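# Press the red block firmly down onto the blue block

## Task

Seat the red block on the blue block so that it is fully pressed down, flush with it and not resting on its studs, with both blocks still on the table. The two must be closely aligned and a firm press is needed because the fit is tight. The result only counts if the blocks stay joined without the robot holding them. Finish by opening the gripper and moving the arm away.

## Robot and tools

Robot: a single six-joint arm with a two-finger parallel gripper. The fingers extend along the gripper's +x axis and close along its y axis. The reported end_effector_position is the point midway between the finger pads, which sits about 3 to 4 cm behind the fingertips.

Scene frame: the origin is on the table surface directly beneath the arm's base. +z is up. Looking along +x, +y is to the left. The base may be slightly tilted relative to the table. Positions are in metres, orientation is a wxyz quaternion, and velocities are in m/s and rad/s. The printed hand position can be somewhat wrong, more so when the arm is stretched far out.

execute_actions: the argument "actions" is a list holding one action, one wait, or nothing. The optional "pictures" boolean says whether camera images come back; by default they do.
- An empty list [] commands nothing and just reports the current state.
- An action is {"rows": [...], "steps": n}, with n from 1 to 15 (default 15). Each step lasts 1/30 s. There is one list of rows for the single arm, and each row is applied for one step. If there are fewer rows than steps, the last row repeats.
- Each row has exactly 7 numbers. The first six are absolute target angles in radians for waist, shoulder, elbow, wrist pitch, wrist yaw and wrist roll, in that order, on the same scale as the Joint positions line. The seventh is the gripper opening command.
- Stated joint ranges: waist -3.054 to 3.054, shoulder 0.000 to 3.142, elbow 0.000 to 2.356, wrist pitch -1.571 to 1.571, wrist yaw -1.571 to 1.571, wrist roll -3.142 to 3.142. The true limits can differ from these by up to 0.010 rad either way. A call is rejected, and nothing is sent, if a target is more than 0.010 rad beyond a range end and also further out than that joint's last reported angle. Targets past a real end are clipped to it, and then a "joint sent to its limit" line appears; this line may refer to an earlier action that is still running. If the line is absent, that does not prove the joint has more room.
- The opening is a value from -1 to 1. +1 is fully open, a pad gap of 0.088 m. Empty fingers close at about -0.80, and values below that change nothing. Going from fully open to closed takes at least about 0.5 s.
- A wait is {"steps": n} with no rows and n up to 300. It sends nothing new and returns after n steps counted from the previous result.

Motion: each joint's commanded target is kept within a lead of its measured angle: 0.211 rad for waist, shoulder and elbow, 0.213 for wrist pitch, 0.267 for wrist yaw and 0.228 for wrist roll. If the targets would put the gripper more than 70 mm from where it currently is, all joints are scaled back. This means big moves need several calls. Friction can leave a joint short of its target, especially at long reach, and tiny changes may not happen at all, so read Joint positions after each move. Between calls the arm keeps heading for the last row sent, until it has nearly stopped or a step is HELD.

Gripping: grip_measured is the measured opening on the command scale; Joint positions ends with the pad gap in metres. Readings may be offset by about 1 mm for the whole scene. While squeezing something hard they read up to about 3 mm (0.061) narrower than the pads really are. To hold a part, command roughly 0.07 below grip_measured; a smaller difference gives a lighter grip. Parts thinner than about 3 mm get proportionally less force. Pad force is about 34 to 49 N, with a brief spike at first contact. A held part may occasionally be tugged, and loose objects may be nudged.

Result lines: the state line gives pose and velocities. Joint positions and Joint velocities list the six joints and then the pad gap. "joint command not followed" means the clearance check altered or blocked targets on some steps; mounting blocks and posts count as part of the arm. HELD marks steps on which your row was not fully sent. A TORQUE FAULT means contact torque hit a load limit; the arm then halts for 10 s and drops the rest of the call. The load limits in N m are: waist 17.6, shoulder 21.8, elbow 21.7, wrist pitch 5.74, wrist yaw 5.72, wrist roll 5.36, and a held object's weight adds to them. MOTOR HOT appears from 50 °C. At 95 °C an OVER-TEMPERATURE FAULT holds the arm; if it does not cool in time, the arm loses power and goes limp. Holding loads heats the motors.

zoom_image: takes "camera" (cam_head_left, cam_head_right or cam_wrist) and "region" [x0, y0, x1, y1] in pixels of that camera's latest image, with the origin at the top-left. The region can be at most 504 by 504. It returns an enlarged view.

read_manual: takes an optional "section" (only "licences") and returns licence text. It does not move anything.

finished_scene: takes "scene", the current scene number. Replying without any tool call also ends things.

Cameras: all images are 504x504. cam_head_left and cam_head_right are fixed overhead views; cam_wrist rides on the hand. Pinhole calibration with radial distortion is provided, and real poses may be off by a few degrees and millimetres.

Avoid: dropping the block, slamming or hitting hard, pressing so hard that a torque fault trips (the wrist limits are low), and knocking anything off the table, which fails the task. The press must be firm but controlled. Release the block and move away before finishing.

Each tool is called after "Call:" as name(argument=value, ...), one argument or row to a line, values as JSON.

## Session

Call:
execute_actions(
  actions=[
    {"rows":[[0,0.3,0.9,-0.6,0,0,1]]},
  ],
  pictures=false,
)

Call:
execute_actions(
  actions=[
    {"steps":30},
  ],
)

Scene clock: 0.50 s of 11933.50 s.
end_effector_position=(+0.3259, -0.3786, +0.3228) grip_measured=+1.000 end_effector_quat_wxyz=(+0.862, +0.438, -0.187, -0.175) end_effector_velocity=(-0.446, -0.081, +0.230) end_effector_angular_velocity=(-1.861, +0.822, -0.210)
Joint positions: [0.008 0.983 0.891 0.61  0.021 0.164 0.088]
Joint velocities: [-0.042 -1.819  0.027 -1.839 -0.242 -2.015  0.   ]
Heat: hottest waist 25 °C (+0.0 °C/min).
Steps of this call (steps 1 to 15: all 15 steps of this action). Readings (joint positions):
1: [0.531 1.683 0.863 1.405 0.677 1.005]
2: [0.495 1.655 0.863 1.344 0.611 0.952]
4: [0.400 1.582 0.865 1.252 0.496 0.851]
8: [0.188 1.392 0.884 1.047 0.239 0.630]
15: the state above

Scene clock: 1.50 s of 11933.50 s.
end_effector_position=(+0.1670, -0.2894, +0.2855) grip_measured=+1.000 end_effector_quat_wxyz=(+0.911, +0.399, +0.059, -0.087) end_effector_velocity=(-0.000, +0.007, -0.005) end_effector_angular_velocity=(+0.000, +0.022, +0.031)
Joint positions: [ 0.003  0.302  0.902 -0.597  0.004  0.002  0.088]
Joint velocities: [-0.002 -0.002 -0.002 -0.037 -0.007 -0.007  0.   ]
Heat: hottest waist 25 °C (+0.0 °C/min).
Steps of this call (steps 1 to 30: the robot went on to your last target). Readings (joint positions):
1: [0.007 0.922 0.892 0.547 0.015 0.112]
2: [0.006 0.861 0.892 0.484 0.011 0.076]
4: [0.004 0.738 0.893 0.359 0.007 0.037]
8: [0.003 0.490 0.893 0.108 0.004 0.010]
30: the state above
camera_calibration (this result's frames):
cam_wrist: T_world_to_cam=[[-0.228079, -0.64882, -0.725957, 0.0644354], [-0.391617, 0.74377, -0.541703, 0.467632], [0.891412, 0.160746, -0.423727, 0.0918536], [0, 0, 0, 1]] pos_world=[0.11595, -0.320769, 0.339016]

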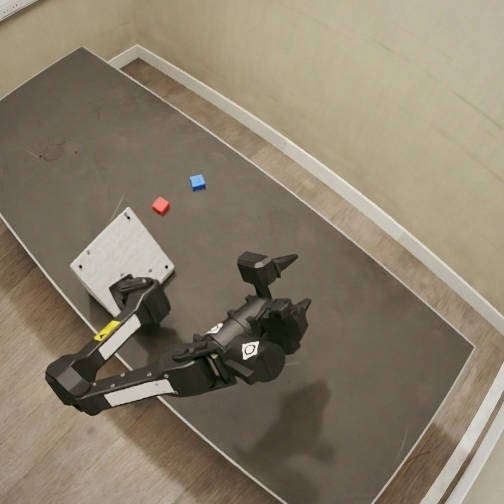

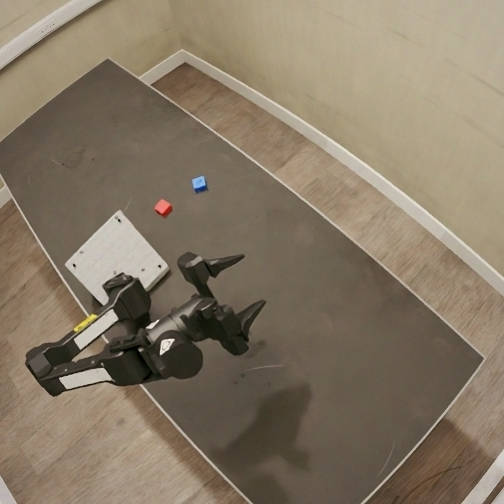

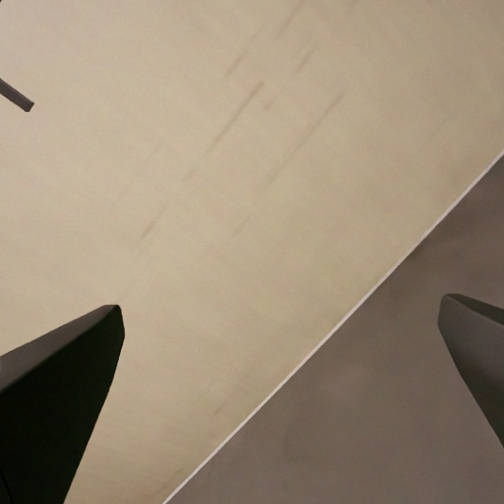

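Call:
execute_actions(
  actions=[
    {"rows":[[0.958,2.348,1.234,-1.078,0.593,0.7,1]]},
  ],
  pictures=false,
)

Call:
execute_actions(
  actions=[
    {"steps":45},
  ],
)

Scene clock: 8.87 s of 11933.50 s.
end_effector_position=(+0.2633, -0.1290, +0.3009) grip_measured=+1.000 end_effector_quat_wxyz=(+0.822, +0.405, +0.394, +0.065) end_effector_velocity=(+0.086, +0.607, +0.072) end_effector_angular_velocity=(-0.915, +0.093, +1.753)
Joint positions: [ 0.857  1.126  1.227 -1.068  0.583  0.682  0.088]
Joint velocities: [ 1.223  1.692  0.027 -0.095  0.037  0.183  0.   ]
Heat: hottest waist 25 °C (+0.0 °C/min).
Steps of this call (steps 1 to 15: the robot went on to your last target; steps 16 to 90: nothing new was sent; then 3.87 s passed at rest; steps 91 to 105: all 15 steps of this action). Readings (joint positions):
91: [0.038 0.333 0.935 -0.660 0.059 0.053]
92: [0.105 0.382 0.993 -0.729 0.147 0.124]
94: [0.232 0.507 1.117 -0.839 0.304 0.259]
98: [0.480 0.727 1.222 -1.021 0.532 0.531]
105: the state above

Scene clock: 10.37 s of 11933.50 s.
end_effector_position=(+0.2407, +0.1254, +0.0995) grip_measured=+1.000 end_effector_quat_wxyz=(+0.700, -0.093, +0.702, +0.094) end_effector_velocity=(-0.001, -0.003, -0.000) end_effector_angular_velocity=(+0.002, +0.013, +0.004)
Joint positions: [ 0.954  2.342  1.229 -1.077  0.591  0.698  0.088]
Joint velocities: [-0.007 -0.007 -0.002 -0.007 -0.007 -0.007  0.   ]
Heat: hottest waist 25 °C (+0.0 °C/min).
Steps of this call (steps 1 to 45: the robot went on to your last target). Readings (joint positions):
1: [0.892 1.184 1.228 -1.070 0.584 0.686]
2: [0.916 1.244 1.230 -1.070 0.585 0.690]
4: [0.941 1.368 1.231 -1.072 0.587 0.694]
8: [0.953 1.617 1.231 -1.073 0.589 0.697]
45: the state above
The arm was judged still, so your last target was given up. Only a new action makes it travel on or press farther. Fingers that are still opening or closing keep moving.
camera_calibration (this result's frames):
cam_wrist: T_world_to_cam=[[0.242571, -0.969896, 0.0214907, 0.0679827], [-0.902813, -0.217575, 0.370931, 0.240003], [-0.355089, -0.109379, -0.928412, 0.264753], [0, 0, 0, 1]] pos_world=[0.294198, 0.147113, 0.155314]

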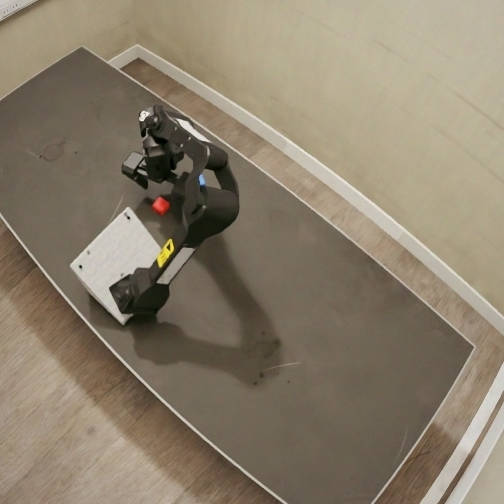

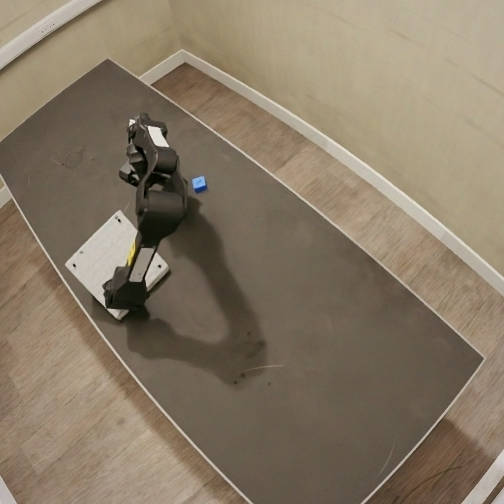

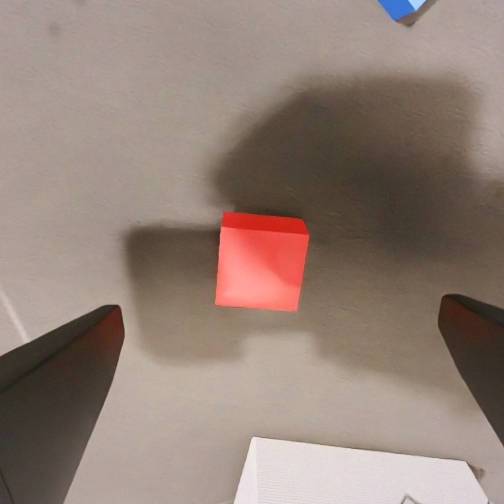

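Call:
execute_actions(
  actions=[
    {"rows":[[0.93,2.36,1.19,-1.01,0.605,0.72,0.5],[0.93,2.36,1.19,-1.01,0.605,0.72,0.5],[0.93,2.36,1.19,-1.01,0.605,0.72,0.5],[0.907,2.378,1.153,-0.947,0.62,0.72,0.5],[0.907,2.378,1.153,-0.947,0.62,0.72,0.5],[0.907,2.378,1.153,-0.947,0.62,0.72,0.5],[0.884,2.395,1.116,-0.882,0.632,0.72,0.5],[0.884,2.395,1.116,-0.882,0.632,0.72,0.5],[0.884,2.395,1.116,-0.882,0.632,0.72,0.5],[0.861,2.411,1.079,-0.817,0.646,0.72,0.5]]},
  ],
  pictures=false,
)

Call:
execute_actions(
  actions=[
    {"steps":15},
  ],
)

Scene clock: 18.10 s of 11933.50 s.
end_effector_position=(+0.2357, +0.1283, +0.0419) grip_measured=+0.504 end_effector_quat_wxyz=(+0.702, -0.055, +0.708, +0.054) end_effector_velocity=(-0.009, -0.001, -0.023) end_effector_angular_velocity=(-0.008, -0.003, -0.018)
Joint positions: [ 0.861  2.402  1.09  -0.831  0.64   0.717  0.064]
Joint velocities: [-0.027  0.022 -0.076  0.11   0.022 -0.007 -0.001]
Heat: hottest waist 26 °C (+3.3 °C/min).
Steps of this call (steps 1 to 90: nothing new was sent; then 4.23 s passed at rest; steps 91 to 105: all 15 steps of this action). Readings (joint positions):
91: [0.953 2.342 1.225 -1.065 0.593 0.702]
92: [0.949 2.342 1.219 -1.046 0.595 0.707]
94: [0.936 2.348 1.204 -1.013 0.603 0.712]
98: [0.902 2.369 1.155 -0.929 0.620 0.717]
105: the state above

Scene clock: 18.60 s of 11933.50 s.
end_effector_position=(+0.2368, +0.1294, +0.0414) grip_measured=+0.502 end_effector_quat_wxyz=(+0.704, -0.052, +0.706, +0.054) end_effector_velocity=(-0.002, +0.000, -0.001) end_effector_angular_velocity=(+0.006, +0.006, +0.019)
Joint positions: [ 0.861  2.403  1.088 -0.819  0.643  0.717  0.064]
Joint velocities: [-0.002 -0.002 -0.007  0.007 -0.007 -0.022  0.   ]
Heat: hottest waist 26 °C (+3.2 °C/min).
Steps of this call (steps 1 to 15: the robot went on to your last target). Readings (joint positions):
1: [0.861 2.403 1.089 -0.827 0.640 0.717]
2: [0.861 2.403 1.089 -0.824 0.641 0.717]
4: [0.861 2.403 1.089 -0.821 0.642 0.717]
8: [0.861 2.403 1.088 -0.820 0.642 0.717]
15: the state above
camera_calibration (this result's frames):
cam_wrist: T_world_to_cam=[[0.129025, -0.991429, 0.0205099, 0.103735], [-0.921816, -0.11229, 0.371008, 0.249747], [-0.365525, -0.0667756, -0.928403, 0.206843], [0, 0, 0, 1]] pos_world=[0.292442, 0.144702, 0.097248]

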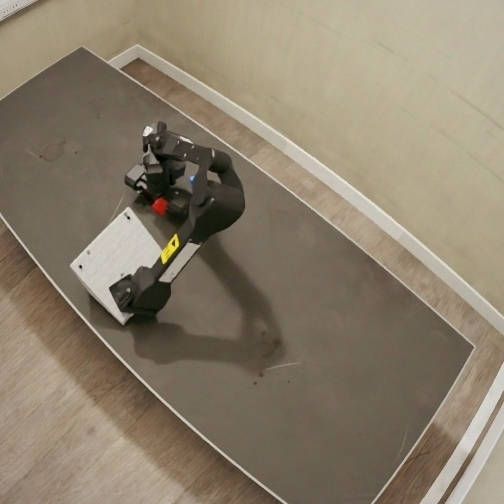

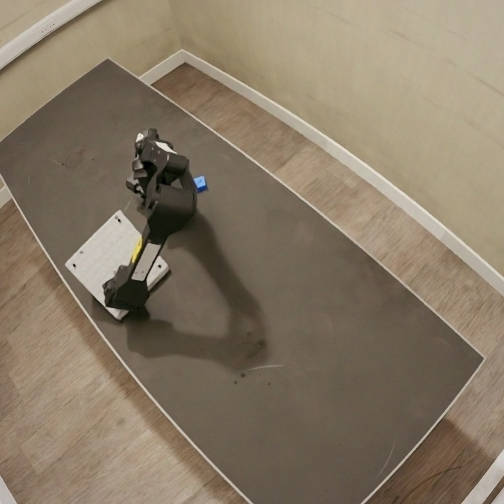

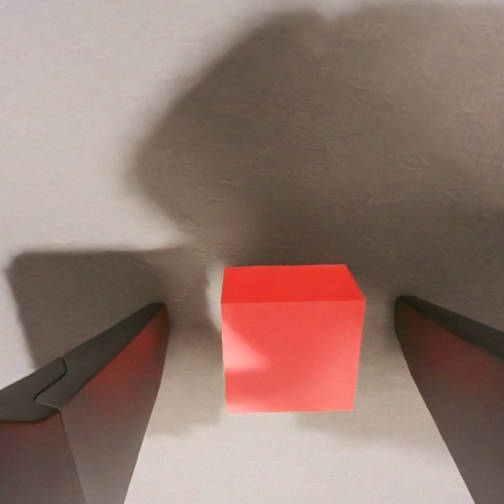

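Call:
execute_actions(
  actions=[
    {"rows":[[0.861,2.411,1.079,-0.817,0.646,0.73,-0.3]]},
  ],
  pictures=false,
)

Call:
execute_actions(
  actions=[
    {"rows":[[0.884,2.39,1.13,-0.882,0.632,0.7,-0.3],[0.884,2.39,1.13,-0.882,0.632,0.7,-0.3],[0.884,2.39,1.13,-0.882,0.632,0.7,-0.3],[0.9,2.38,1.18,-0.947,0.63,0.6,-0.3],[0.9,2.38,1.18,-0.947,0.63,0.6,-0.3],[0.9,2.38,1.18,-0.947,0.63,0.6,-0.3],[0.9,2.38,1.25,-1.02,0.63,0.45,-0.3],[0.9,2.38,1.25,-1.02,0.63,0.45,-0.3],[0.9,2.38,1.25,-1.02,0.63,0.45,-0.3],[0.87,2.39,1.34,-1.09,0.64,0.3,-0.3],[0.87,2.39,1.34,-1.09,0.64,0.3,-0.3],[0.87,2.39,1.34,-1.09,0.64,0.3,-0.3],[0.82,2.42,1.43,-1.11,0.66,0.15,-0.3]]},
  ],
  pictures=false,
)

Call:
execute_actions(
  actions=[
    {"rows":[[0.77,2.45,1.51,-1.12,0.69,0,-0.3],[0.77,2.45,1.51,-1.12,0.69,0,-0.3],[0.77,2.45,1.51,-1.12,0.69,0,-0.3],[0.71,2.491,1.59,-1.128,0.721,-0.2,-0.3]]},
  ],
  pictures=false,
)

Call:
execute_actions(
  actions=[
    {"steps":15},
  ],
)

Scene clock: 28.53 s of 11933.50 s.
end_effector_position=(+0.2370, +0.1297, +0.0416) grip_measured=-0.168 end_effector_quat_wxyz=(+0.705, -0.048, +0.705, +0.050) end_effector_velocity=(-0.000, -0.002, +0.002) end_effector_angular_velocity=(+0.006, +0.006, +0.004)
Joint positions: [ 0.862  2.403  1.088 -0.818  0.643  0.727  0.031]
Joint velocities: [-0.002 -0.012 -0.002 -0.007 -0.007 -0.007 -0.   ]
Heat: hottest waist 27 °C (+4.2 °C/min).
Steps of this call (steps 1 to 15: the robot went on to your last target; steps 16 to 90: nothing new was sent; then 6.43 s passed at rest; steps 91 to 105: all 15 steps of this action). Readings (joint positions):
91: [0.861 2.403 1.088 -0.819 0.643 0.720]
92: [0.861 2.403 1.088 -0.819 0.643 0.722]
94: [0.861 2.403 1.088 -0.819 0.643 0.725]
98: [0.861 2.403 1.088 -0.818 0.643 0.727]
105: the state above

Scene clock: 29.03 s of 11933.50 s.
end_effector_position=(+0.2894, +0.1224, +0.0921) grip_measured=-0.168 end_effector_quat_wxyz=(+0.676, -0.212, +0.672, +0.218) end_effector_velocity=(+0.246, -0.046, +0.040) end_effector_angular_velocity=(+0.222, -0.131, +0.265)
Joint positions: [ 0.846  2.402  1.375 -1.085  0.649  0.226  0.031]
Joint velocities: [-0.427  0.037  0.725 -0.095  0.168 -0.916 -0.   ]
Heat: hottest waist 27 °C (+4.1 °C/min).
Steps of this call (steps 1 to 15: all 15 steps of this action). Readings (joint positions):
1: [0.863 2.403 1.093 -0.829 0.643 0.724]
2: [0.866 2.403 1.098 -0.848 0.642 0.717]
4: [0.876 2.402 1.115 -0.882 0.638 0.686]
8: [0.894 2.399 1.185 -0.970 0.633 0.545]
15: the state above

Scene clock: 29.53 s of 11933.50 s.
end_effector_position=(+0.3490, +0.1032, +0.0762) grip_measured=-0.168 end_effector_quat_wxyz=(+0.636, -0.304, +0.640, +0.306) end_effector_velocity=(+0.001, +0.003, +0.006) end_effector_angular_velocity=(+0.010, -0.009, +0.040)
Joint positions: [ 0.706  2.48   1.576 -1.126  0.717 -0.194  0.031]
Joint velocities: [ 0.012 -0.002  0.012 -0.007 -0.007 -0.037 -0.   ]
Heat: hottest waist 27 °C (+4.1 °C/min).
Steps of this call (steps 1 to 15: all 15 steps of this action). Readings (joint positions):
1: [0.830 2.408 1.408 -1.101 0.656 0.166]
2: [0.812 2.415 1.439 -1.107 0.668 0.112]
4: [0.777 2.434 1.492 -1.117 0.684 0.017]
8: [0.712 2.470 1.567 -1.121 0.714 -0.151]
15: the state above

Scene clock: 30.03 s of 11933.50 s.
end_effector_position=(+0.3495, +0.1033, +0.0767) grip_measured=-0.168 end_effector_quat_wxyz=(+0.636, -0.305, +0.639, +0.306) end_effector_velocity=(-0.001, +0.002, -0.000) end_effector_angular_velocity=(+0.020, +0.012, +0.001)
Joint positions: [ 0.707  2.48   1.578 -1.126  0.717 -0.197  0.031]
Joint velocities: [-0.002 -0.002 -0.002  0.007 -0.022 -0.007  0.   ]
Heat: hottest waist 27 °C (+4.0 °C/min).
Steps of this call (steps 1 to 15: the robot went on to your last target). Readings (joint positions):
1: [0.706 2.480 1.576 -1.126 0.717 -0.195]
2: [0.707 2.480 1.577 -1.126 0.717 -0.196]
4: [0.707 2.480 1.578 -1.126 0.717 -0.197]
8: [0.707 2.480 1.578 -1.126 0.717 -0.197]
15: the state above
The arm was judged still, so your last target was given up. Only a new action makes it travel on or press farther. Fingers that are still opening or closing keep moving.
camera_calibration (this result's frames):
cam_wrist: T_world_to_cam=[[0.766472, -0.642006, 0.0187016, -0.19615], [-0.601444, -0.707221, 0.371622, 0.287078], [-0.225358, -0.296086, -0.928196, 0.253717], [0, 0, 0, 1]] pos_world=[0.380182, 0.15222, 0.132483]

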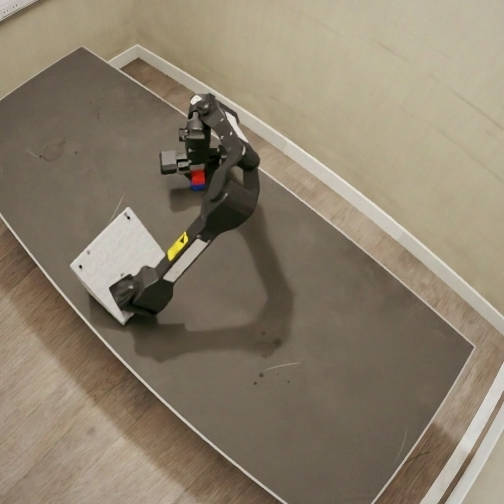

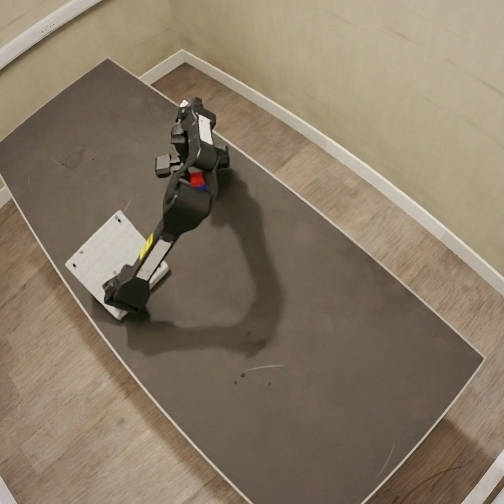

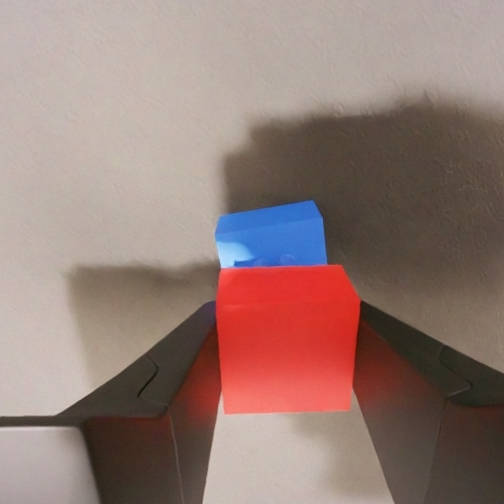

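Call:
execute_actions(
  actions=[
    {"rows":[[0.699,2.511,1.593,-1.098,0.725,-0.353,-0.3]]},
  ],
  pictures=false,
)

Call:
execute_actions(
  actions=[
    {"steps":10},
  ],
)

Call:
zoom_image(
  camera="cam_wrist",
  region=[180,200,380,320],
)

Scene clock: 37.47 s of 11933.50 s.
end_effector_position=(+0.3523, +0.1078, +0.0696) grip_measured=-0.168 end_effector_quat_wxyz=(+0.614, -0.349, +0.615, +0.350) end_effector_velocity=(-0.002, -0.001, -0.000) end_effector_angular_velocity=(+0.002, +0.011, +0.011)
Joint positions: [ 0.698  2.501  1.582 -1.1    0.722 -0.35   0.031]
Joint velocities: [-0.002 -0.002 -0.002 -0.007 -0.007 -0.007 -0.   ]
Heat: hottest waist 29 °C (+6.4 °C/min).
Steps of this call (steps 1 to 90: nothing new was sent; then 3.93 s passed at rest; steps 91 to 105: all 15 steps of this action). Readings (joint positions):
91: [0.706 2.482 1.578 -1.124 0.719 -0.234]
92: [0.705 2.485 1.580 -1.117 0.720 -0.273]
94: [0.702 2.493 1.582 -1.106 0.721 -0.315]
98: [0.698 2.501 1.582 -1.102 0.721 -0.343]
105: the state above

Scene clock: 37.80 s of 11933.50 s.
end_effector_position=(+0.3523, +0.1078, +0.0696) grip_measured=-0.168 end_effector_quat_wxyz=(+0.614, -0.349, +0.615, +0.350) end_effector_velocity=(-0.001, -0.002, -0.002) end_effector_angular_velocity=(+0.002, +0.014, -0.007)
Joint positions: [ 0.698  2.501  1.582 -1.1    0.722 -0.35   0.031]
Joint velocities: [-0.007 -0.002 -0.002 -0.007 -0.007  0.007  0.   ]
Heat: hottest waist 29 °C (+6.4 °C/min).
Steps of this call (steps 1 to 10: the robot went on to your last target). Readings (joint positions):
1: [0.698 2.501 1.582 -1.100 0.722 -0.350]
2: [0.698 2.501 1.582 -1.100 0.722 -0.350]
4: [0.698 2.501 1.582 -1.100 0.722 -0.350]
8: [0.698 2.501 1.582 -1.100 0.722 -0.350]
10: the state above
camera_calibration (this result's frames):
cam_wrist: T_world_to_cam=[[0.849046, -0.527944, 0.0199029, -0.23675], [-0.496934, -0.78525, 0.369377, 0.266321], [-0.179382, -0.323508, -0.929067, 0.235883], [0, 0, 0, 1]] pos_world=[0.375669, 0.160448, 0.12549]

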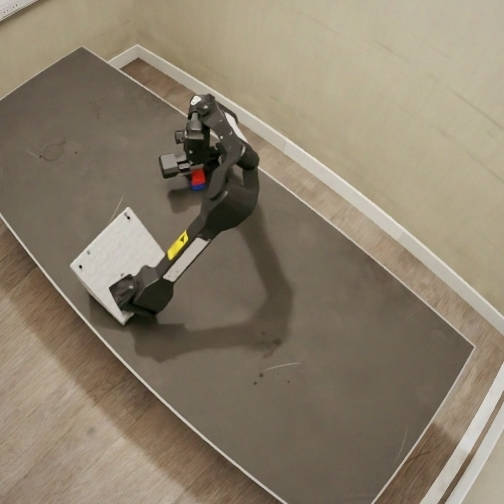

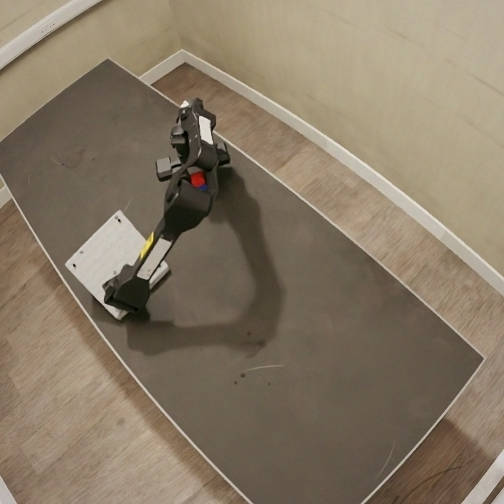

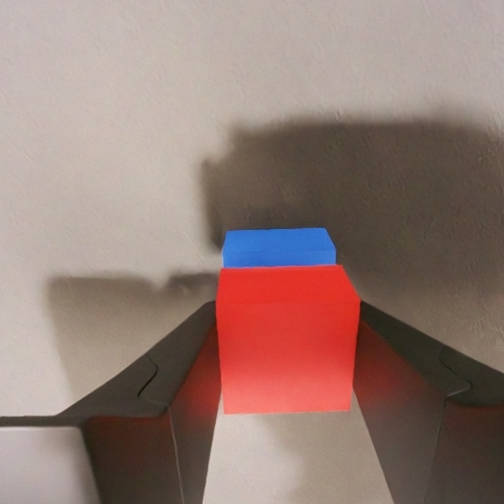

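Region (180, 200, 380, 320) of cam_wrist's 504x504 image, scaled by 2.520, with more detail than that image has; it fills the top 302 rows of this view, and the rest is white.

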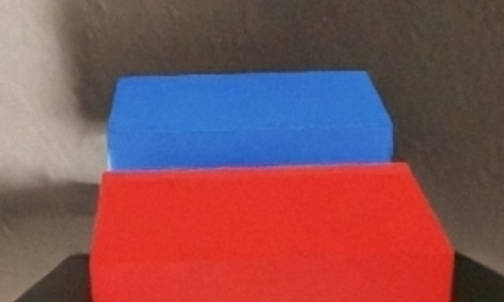

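Aligned. Descend 6 mm.

Call:
execute_actions(
  actions=[
    {"rows":[[0.696,2.512,1.57,-1.09,0.726,-0.357,-0.3],[0.696,2.512,1.57,-1.09,0.726,-0.357,-0.3],[0.696,2.512,1.57,-1.09,0.726,-0.357,-0.3],[0.696,2.512,1.57,-1.09,0.726,-0.357,-0.3],[0.692,2.513,1.565,-1.082,0.728,-0.361,-0.3],[0.692,2.513,1.565,-1.082,0.728,-0.361,-0.3],[0.692,2.513,1.565,-1.082,0.728,-0.361,-0.3],[0.689,2.514,1.56,-1.073,0.729,-0.364,-0.3]]},
  ],
  pictures=false,
)

Call:
execute_actions(
  actions=[
    {"steps":10},
  ],
)

Call:
zoom_image(
  camera="cam_wrist",
  region=[180,200,380,320],
)

Scene clock: 44.67 s of 11933.50 s.
end_effector_position=(+0.3533, +0.1079, +0.0645) grip_measured=-0.168 end_effector_quat_wxyz=(+0.615, -0.347, +0.615, +0.350) end_effector_velocity=(-0.000, +0.002, +0.001) end_effector_angular_velocity=(+0.009, -0.002, +0.004)
Joint positions: [ 0.689  2.502  1.571 -1.076  0.725 -0.361  0.031]
Joint velocities: [ 0.002 -0.002 -0.002  0.007 -0.007 -0.007  0.   ]
Heat: hottest waist 30 °C (+6.7 °C/min).
Steps of this call (steps 1 to 15: the robot went on to your last target; steps 16 to 90: nothing new was sent; then 3.37 s passed at rest; steps 91 to 105: all 15 steps of this action). Readings (joint positions):
91: [0.698 2.501 1.582 -1.099 0.722 -0.352]
92: [0.698 2.501 1.582 -1.096 0.722 -0.353]
94: [0.697 2.501 1.582 -1.094 0.722 -0.353]
98: [0.693 2.501 1.576 -1.084 0.724 -0.358]
105: the state above

Scene clock: 45.00 s of 11933.50 s.
end_effector_position=(+0.3532, +0.1079, +0.0645) grip_measured=-0.168 end_effector_quat_wxyz=(+0.615, -0.348, +0.615, +0.350) end_effector_velocity=(-0.002, -0.001, -0.000) end_effector_angular_velocity=(+0.002, +0.011, -0.019)
Joint positions: [ 0.689  2.502  1.57  -1.075  0.726 -0.361  0.031]
Joint velocities: [-0.002 -0.002 -0.002 -0.007 -0.007  0.022 -0.   ]
Heat: hottest waist 30 °C (+6.7 °C/min).
Steps of this call (steps 1 to 10: the robot went on to your last target). Readings (joint positions):
1: [0.689 2.502 1.571 -1.076 0.726 -0.361]
2: [0.689 2.502 1.571 -1.076 0.726 -0.361]
4: [0.689 2.502 1.571 -1.075 0.726 -0.361]
8: [0.689 2.502 1.570 -1.075 0.726 -0.361]
10: the state above
camera_calibration (this result's frames):
cam_wrist: T_world_to_cam=[[0.847425, -0.530515, 0.0205939, -0.236564], [-0.500034, -0.784498, 0.366783, 0.2699], [-0.178428, -0.321119, -0.930079, 0.230797], [0, 0, 0, 1]] pos_world=[0.37661, 0.160348, 0.120537]

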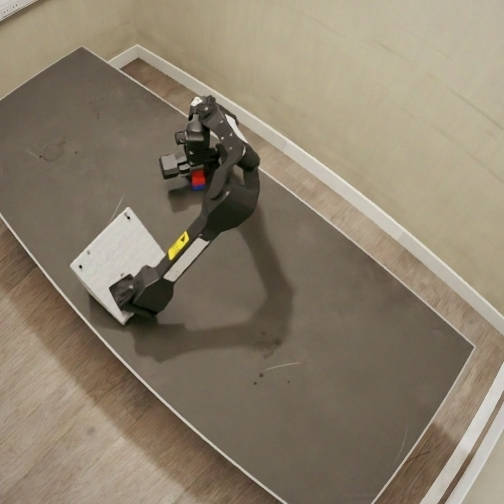

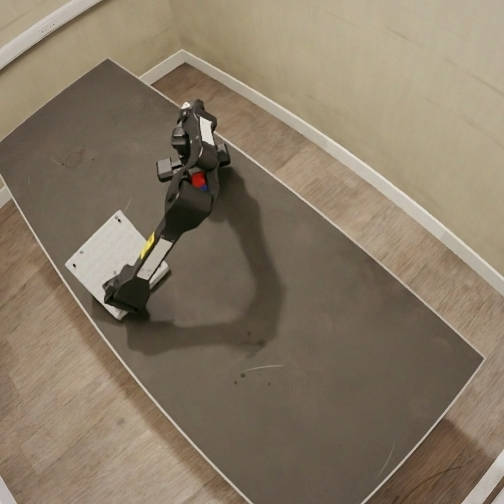

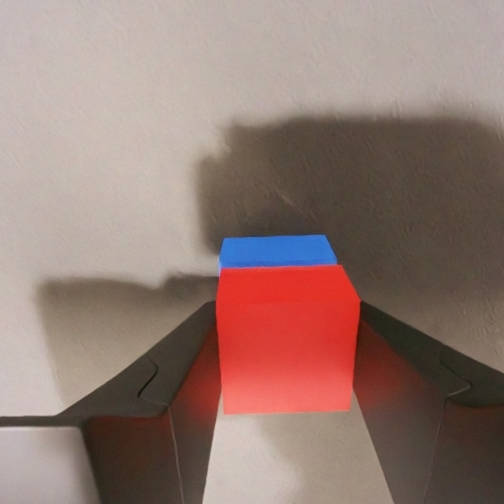

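Region (180, 200, 380, 320) of cam_wrist's 504x504 image, scaled by 2.520, with more detail than that image has; it fills the top 302 rows of this view, and the rest is white.

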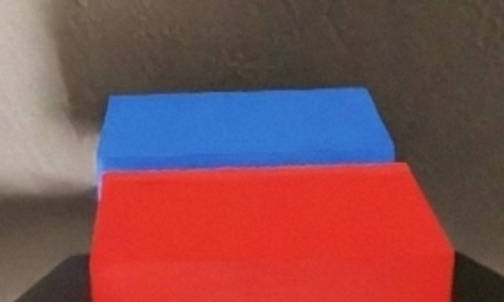

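Call:
execute_actions(
  actions=[
    {"rows":[[0.689,2.514,1.56,-1.078,0.718,-0.364,-0.3],[0.689,2.514,1.56,-1.078,0.718,-0.364,-0.3],[0.689,2.514,1.56,-1.078,0.718,-0.364,-0.3],[0.689,2.514,1.56,-1.078,0.718,-0.364,-0.3],[0.689,2.514,1.56,-1.078,0.718,-0.364,-0.3],[0.689,2.514,1.56,-1.078,0.718,-0.364,-0.3],[0.686,2.516,1.554,-1.067,0.72,-0.368,-0.3]]},
  ],
)

Call:
zoom_image(
  camera="cam_wrist",
  region=[180,200,380,320],
)

Scene clock: 50.63 s of 11933.50 s.
end_effector_position=(+0.3525, +0.1085, +0.0638) grip_measured=-0.168 end_effector_quat_wxyz=(+0.615, -0.348, +0.614, +0.352) end_effector_velocity=(-0.002, +0.001, +0.000) end_effector_angular_velocity=(+0.021, +0.011, +0.015)
Joint positions: [ 0.689  2.502  1.567 -1.072  0.723 -0.365  0.031]
Joint velocities: [-0.002 -0.007 -0.007  0.007 -0.022 -0.022 -0.   ]
Heat: hottest waist 31 °C (+7.1 °C/min).
Steps of this call (steps 1 to 15: the robot went on to your last target; steps 16 to 90: nothing new was sent; then 2.13 s passed at rest; steps 91 to 105: all 15 steps of this action). Readings (joint positions):
91: [0.689 2.502 1.570 -1.075 0.726 -0.361]
92: [0.689 2.502 1.570 -1.075 0.726 -0.361]
94: [0.689 2.502 1.570 -1.075 0.725 -0.361]
98: [0.689 2.502 1.569 -1.075 0.723 -0.364]
105: the state above
camera_calibration (this result's frames):
cam_wrist: T_world_to_cam=[[0.849477, -0.527316, 0.0180905, -0.236483], [-0.496431, -0.787169, 0.365952, 0.269401], [-0.178732, -0.319848, -0.930458, 0.230273], [0, 0, 0, 1]] pos_world=[0.375783, 0.161016, 0.11995]

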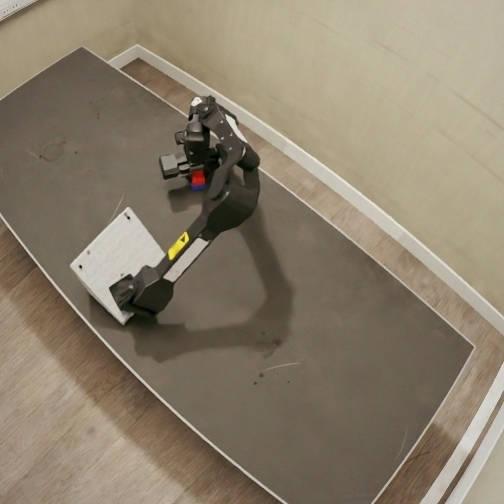

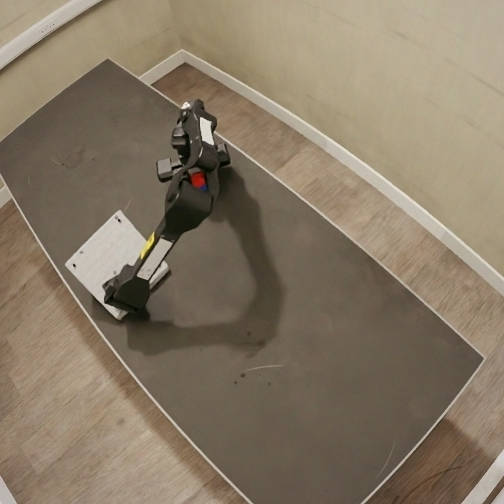

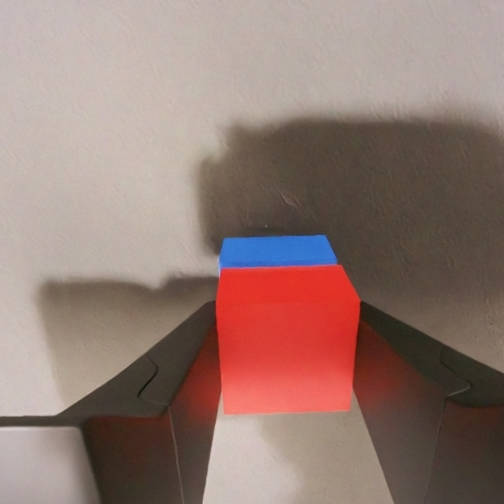

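Region (180, 200, 380, 320) of cam_wrist's 504x504 image, scaled by 2.520, with more detail than that image has; it fills the top 302 rows of this view, and the rest is white.

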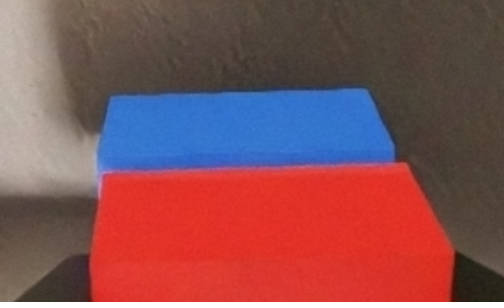

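Call:
execute_actions(
  actions=[
    {"rows":[[0.701,2.51,1.56,-1.079,0.72,-0.365,-0.3],[0.701,2.51,1.56,-1.079,0.72,-0.365,-0.3],[0.701,2.51,1.56,-1.079,0.72,-0.365,-0.3],[0.701,2.51,1.56,-1.079,0.72,-0.365,-0.3],[0.701,2.51,1.56,-1.079,0.714,-0.365,-0.3],[0.701,2.51,1.56,-1.079,0.714,-0.365,-0.3],[0.701,2.51,1.56,-1.079,0.714,-0.365,-0.3],[0.701,2.51,1.56,-1.079,0.714,-0.365,-0.3],[0.701,2.51,1.56,-1.079,0.714,-0.365,-0.3],[0.692,2.51,1.56,-1.079,0.714,-0.365,-0.3]]},
  ],
  pictures=false,
)

Call:
execute_actions(
  actions=[
    {"steps":10},
  ],
)

Call:
zoom_image(
  camera="cam_wrist",
  region=[180,200,380,320],
)

Scene clock: 57.93 s of 11933.50 s.
end_effector_position=(+0.3509, +0.1095, +0.0647) grip_measured=-0.168 end_effector_quat_wxyz=(+0.613, -0.348, +0.614, +0.355) end_effector_velocity=(+0.004, -0.004, -0.002) end_effector_angular_velocity=(+0.013, +0.007, -0.016)
Joint positions: [ 0.692  2.502  1.567 -1.077  0.717 -0.366  0.031]
Joint velocities: [-0.017 -0.007  0.002  0.007 -0.007 -0.007 -0.   ]
Heat: hottest waist 31 °C (+6.2 °C/min).
Steps of this call (steps 1 to 15: the robot went on to your last target; steps 16 to 90: nothing new was sent; then 3.80 s passed at rest; steps 91 to 105: all 15 steps of this action). Readings (joint positions):
91: [0.689 2.502 1.567 -1.072 0.723 -0.366]
92: [0.691 2.502 1.567 -1.072 0.723 -0.366]
94: [0.694 2.502 1.567 -1.074 0.723 -0.366]
98: [0.696 2.502 1.567 -1.076 0.719 -0.366]
105: the state above

Scene clock: 58.27 s of 11933.50 s.
end_effector_position=(+0.3509, +0.1092, +0.0645) grip_measured=-0.168 end_effector_quat_wxyz=(+0.612, -0.348, +0.614, +0.355) end_effector_velocity=(+0.003, -0.001, +0.000) end_effector_angular_velocity=(+0.000, -0.010, +0.027)
Joint positions: [ 0.691  2.502  1.567 -1.077  0.717 -0.366  0.031]
Joint velocities: [-0.002 -0.002  0.002  0.007  0.007 -0.037 -0.   ]
Heat: hottest waist 31 °C (+6.2 °C/min).
Steps of this call (steps 1 to 10: the robot went on to your last target). Readings (joint positions):
1: [0.692 2.502 1.567 -1.077 0.717 -0.366]
2: [0.692 2.502 1.567 -1.077 0.717 -0.366]
4: [0.691 2.502 1.567 -1.077 0.717 -0.366]
8: [0.691 2.502 1.567 -1.077 0.717 -0.366]
10: the state above
camera_calibration (this result's frames):
cam_wrist: T_world_to_cam=[[0.852699, -0.522244, 0.0128756, -0.236115], [-0.489893, -0.790832, 0.366865, 0.266966], [-0.181411, -0.319133, -0.930185, 0.23165], [0, 0, 0, 1]] pos_world=[0.374144, 0.161743, 0.120577]

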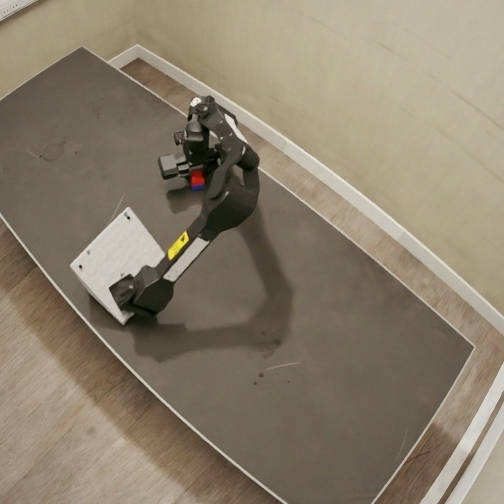

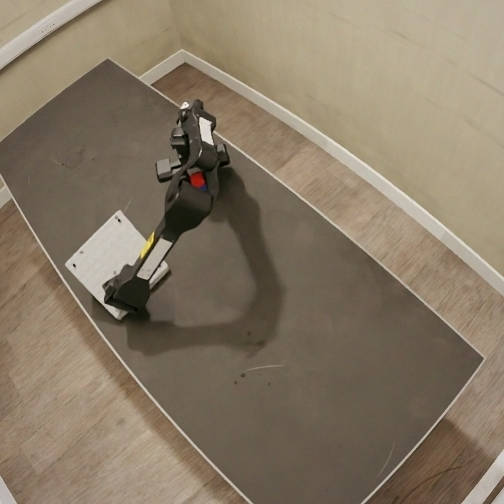

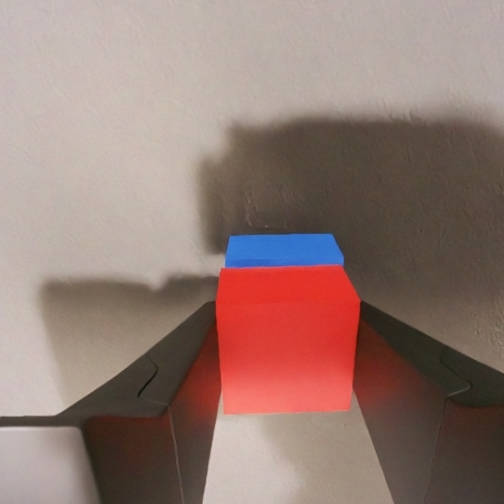

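Region (180, 200, 380, 320) of cam_wrist's 504x504 image, scaled by 2.520, with more detail than that image has; it fills the top 302 rows of this view, and the rest is white.

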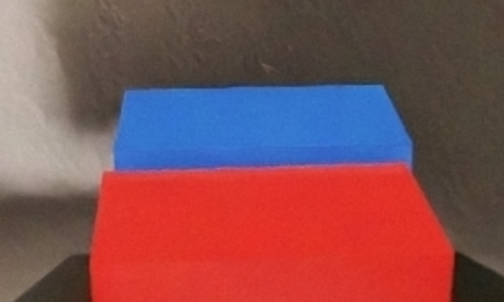

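Overshot 1.1 mm.

Call:
execute_actions(
  actions=[
    {"rows":[[0.692,2.51,1.56,-1.077,0.726,-0.358,-0.3]]},
  ],
)

Call:
zoom_image(
  camera="cam_wrist",
  region=[180,200,380,320],
)

Scene clock: 64.03 s of 11933.50 s.
end_effector_position=(+0.3513, +0.1087, +0.0644) grip_measured=-0.168 end_effector_quat_wxyz=(+0.614, -0.348, +0.615, +0.352) end_effector_velocity=(-0.003, -0.004, -0.000) end_effector_angular_velocity=(-0.016, +0.010, +0.035)
Joint positions: [ 0.691  2.502  1.567 -1.077  0.722 -0.36   0.031]
Joint velocities: [-0.002 -0.002 -0.002 -0.022  0.007 -0.022 -0.   ]
Heat: hottest waist 32 °C (+7.0 °C/min).
Steps of this call (steps 1 to 15: the robot went on to your last target; steps 16 to 90: nothing new was sent; then 2.27 s passed at rest; steps 91 to 105: all 15 steps of this action). Readings (joint positions):
91: [0.691 2.502 1.567 -1.077 0.717 -0.365]
92: [0.691 2.502 1.567 -1.077 0.717 -0.364]
94: [0.691 2.502 1.567 -1.077 0.719 -0.362]
98: [0.691 2.502 1.567 -1.077 0.721 -0.361]
105: the state above
camera_calibration (this result's frames):
cam_wrist: T_world_to_cam=[[0.849858, -0.526731, 0.0171781, -0.235554], [-0.495143, -0.78688, 0.368312, 0.268076], [-0.180484, -0.321518, -0.929544, 0.231444], [0, 0, 0, 1]] pos_world=[0.374696, 0.161283, 0.120448]

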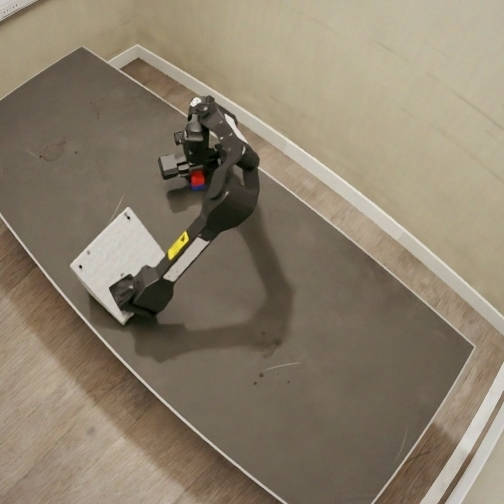

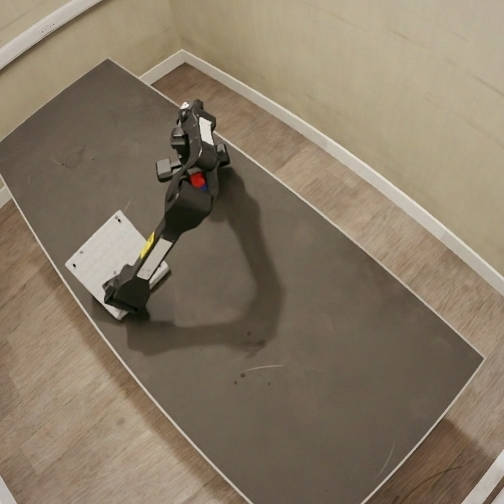

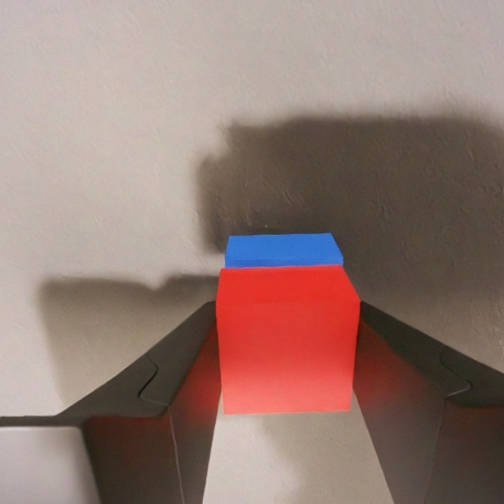

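Region (180, 200, 380, 320) of cam_wrist's 504x504 image, scaled by 2.520, with more detail than that image has; it fills the top 302 rows of this view, and the rest is white.

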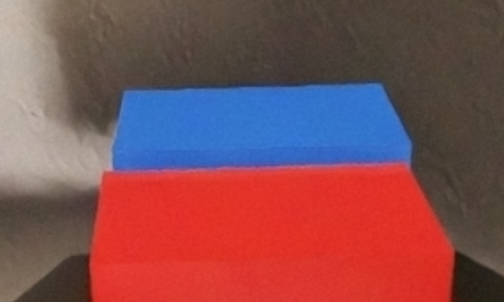

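Backlash; more.

Call:
execute_actions(
  actions=[
    {"rows":[[0.692,2.51,1.56,-1.073,0.731,-0.358,-0.3]]},
  ],
)

Call:
zoom_image(
  camera="cam_wrist",
  region=[180,200,380,320],
)

Scene clock: 68.20 s of 11933.50 s.
end_effector_position=(+0.3521, +0.1083, +0.0644) grip_measured=-0.168 end_effector_quat_wxyz=(+0.615, -0.349, +0.615, +0.350) end_effector_velocity=(-0.002, -0.001, -0.000) end_effector_angular_velocity=(+0.002, +0.011, +0.025)
Joint positions: [ 0.691  2.502  1.567 -1.075  0.727 -0.36   0.031]
Joint velocities: [-0.002 -0.002 -0.002 -0.007 -0.007 -0.022  0.   ]
Heat: hottest waist 33 °C (+8.0 °C/min).
Steps of this call (steps 1 to 15: the robot went on to your last target; steps 16 to 90: nothing new was sent; then 0.67 s passed at rest; steps 91 to 105: all 15 steps of this action). Readings (joint positions):
91: [0.691 2.502 1.567 -1.077 0.723 -0.360]
92: [0.691 2.502 1.567 -1.077 0.724 -0.360]
94: [0.691 2.502 1.567 -1.076 0.726 -0.360]
98: [0.691 2.502 1.567 -1.075 0.727 -0.360]
105: the state above
camera_calibration (this result's frames):
cam_wrist: T_world_to_cam=[[0.849108, -0.527748, 0.0223279, -0.23633], [-0.49769, -0.785153, 0.368565, 0.268845], [-0.176979, -0.324064, -0.929334, 0.230484], [0, 0, 0, 1]] pos_world=[0.375262, 0.161053, 0.120387]

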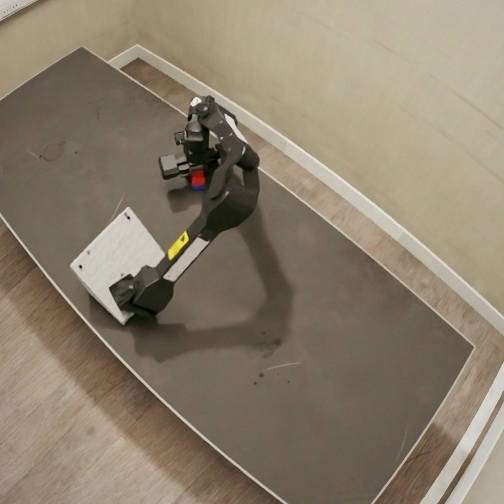

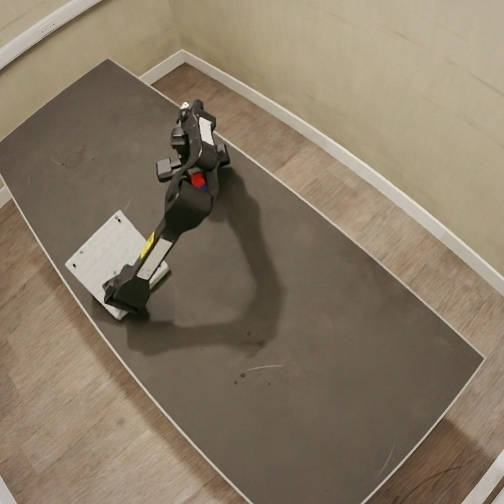

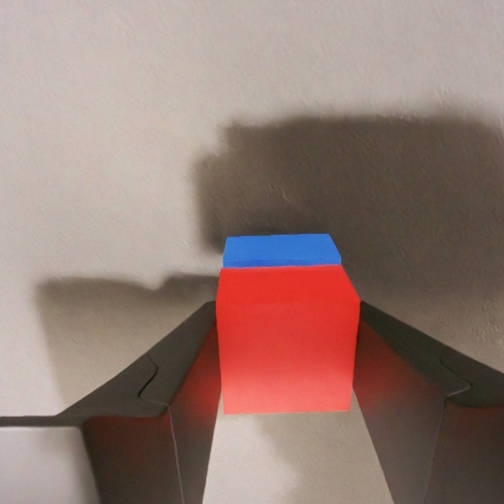

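Region (180, 200, 380, 320) of cam_wrist's 504x504 image, scaled by 2.520, with more detail than that image has; it fills the top 302 rows of this view, and the rest is white.

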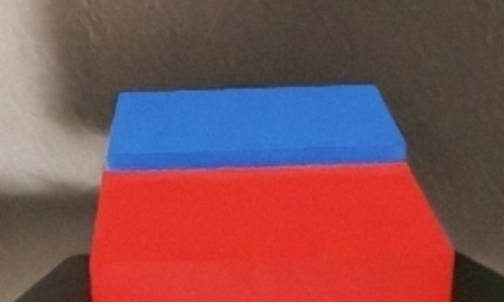

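Press (levers .26, .27, .19).

Call:
execute_actions(
  actions=[
    {"rows":[[0.687,2.515,1.554,-1.066,0.732,-0.362,-0.3],[0.687,2.515,1.554,-1.066,0.732,-0.362,-0.3],[0.687,2.515,1.554,-1.066,0.732,-0.362,-0.3],[0.687,2.515,1.554,-1.066,0.732,-0.362,-0.3],[0.675,2.525,1.544,-1.062,0.732,-0.364,-0.3],[0.675,2.525,1.544,-1.062,0.732,-0.364,-0.3],[0.675,2.525,1.544,-1.062,0.732,-0.364,-0.3],[0.655,2.545,1.53,-1.058,0.733,-0.366,-0.3],[0.655,2.545,1.53,-1.058,0.733,-0.366,-0.3],[0.655,2.545,1.53,-1.058,0.733,-0.366,-0.3],[0.63,2.565,1.512,-1.054,0.734,-0.368,-0.3]]},
  ],
)

Call:
zoom_image(
  camera="cam_wrist",
  region=[180,200,380,320],
)

Scene clock: 74.10 s of 11933.50 s.
end_effector_position=(+0.3490, +0.1103, +0.0591) grip_measured=-0.168 end_effector_quat_wxyz=(+0.611, -0.352, +0.615, +0.352) end_effector_velocity=(-0.004, +0.001, -0.002) end_effector_angular_velocity=(+0.003, +0.007, +0.043)
Joint positions: [ 0.689  2.509  1.552 -1.059  0.728 -0.365  0.031]
Joint velocities: [ 0.002 -0.002 -0.017  0.007 -0.007 -0.037 -0.   ]
Heat: hottest waist 33 °C (+8.0 °C/min).
Steps of this call (steps 1 to 15: the robot went on to your last target; steps 16 to 90: nothing new was sent; then 2.40 s passed at rest; steps 91 to 105: all 15 steps of this action). Readings (joint positions):
91: [0.691 2.502 1.566 -1.074 0.727 -0.360]
92: [0.691 2.502 1.566 -1.073 0.727 -0.360]
94: [0.691 2.502 1.566 -1.070 0.728 -0.360]
98: [0.689 2.505 1.560 -1.066 0.728 -0.361]
105: the state above
camera_calibration (this result's frames):
cam_wrist: T_world_to_cam=[[0.853002, -0.521529, 0.0198791, -0.234478], [-0.490136, -0.787406, 0.373842, 0.268089], [-0.179317, -0.328632, -0.927279, 0.226776], [0, 0, 0, 1]] pos_world=[0.372075, 0.163334, 0.114723]

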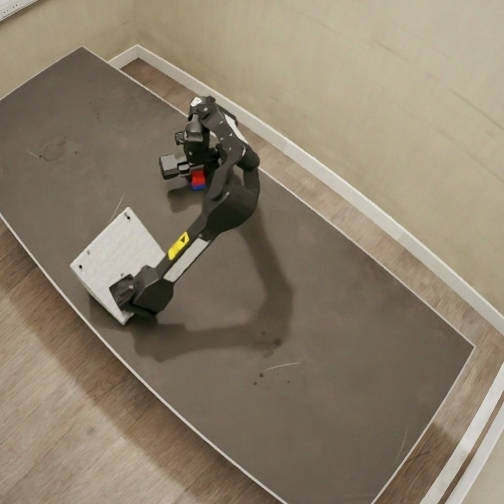

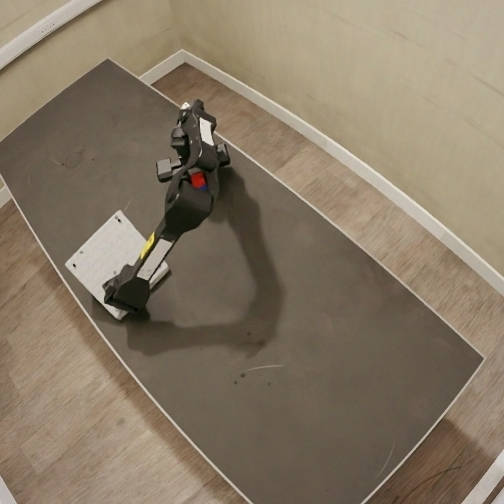

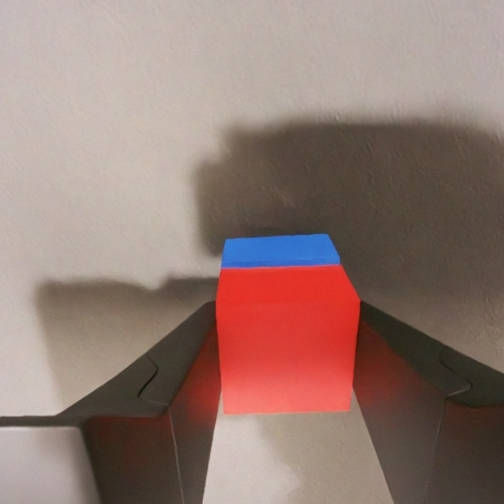

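Region (180, 200, 380, 320) of cam_wrist's 504x504 image, scaled by 2.520, with more detail than that image has; it fills the top 302 rows of this view, and the rest is white.

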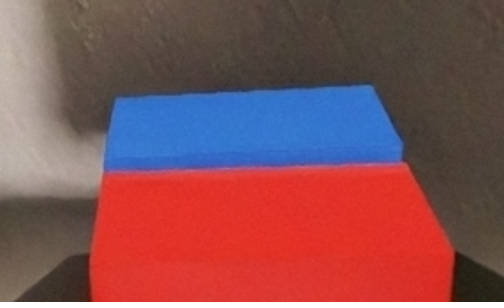

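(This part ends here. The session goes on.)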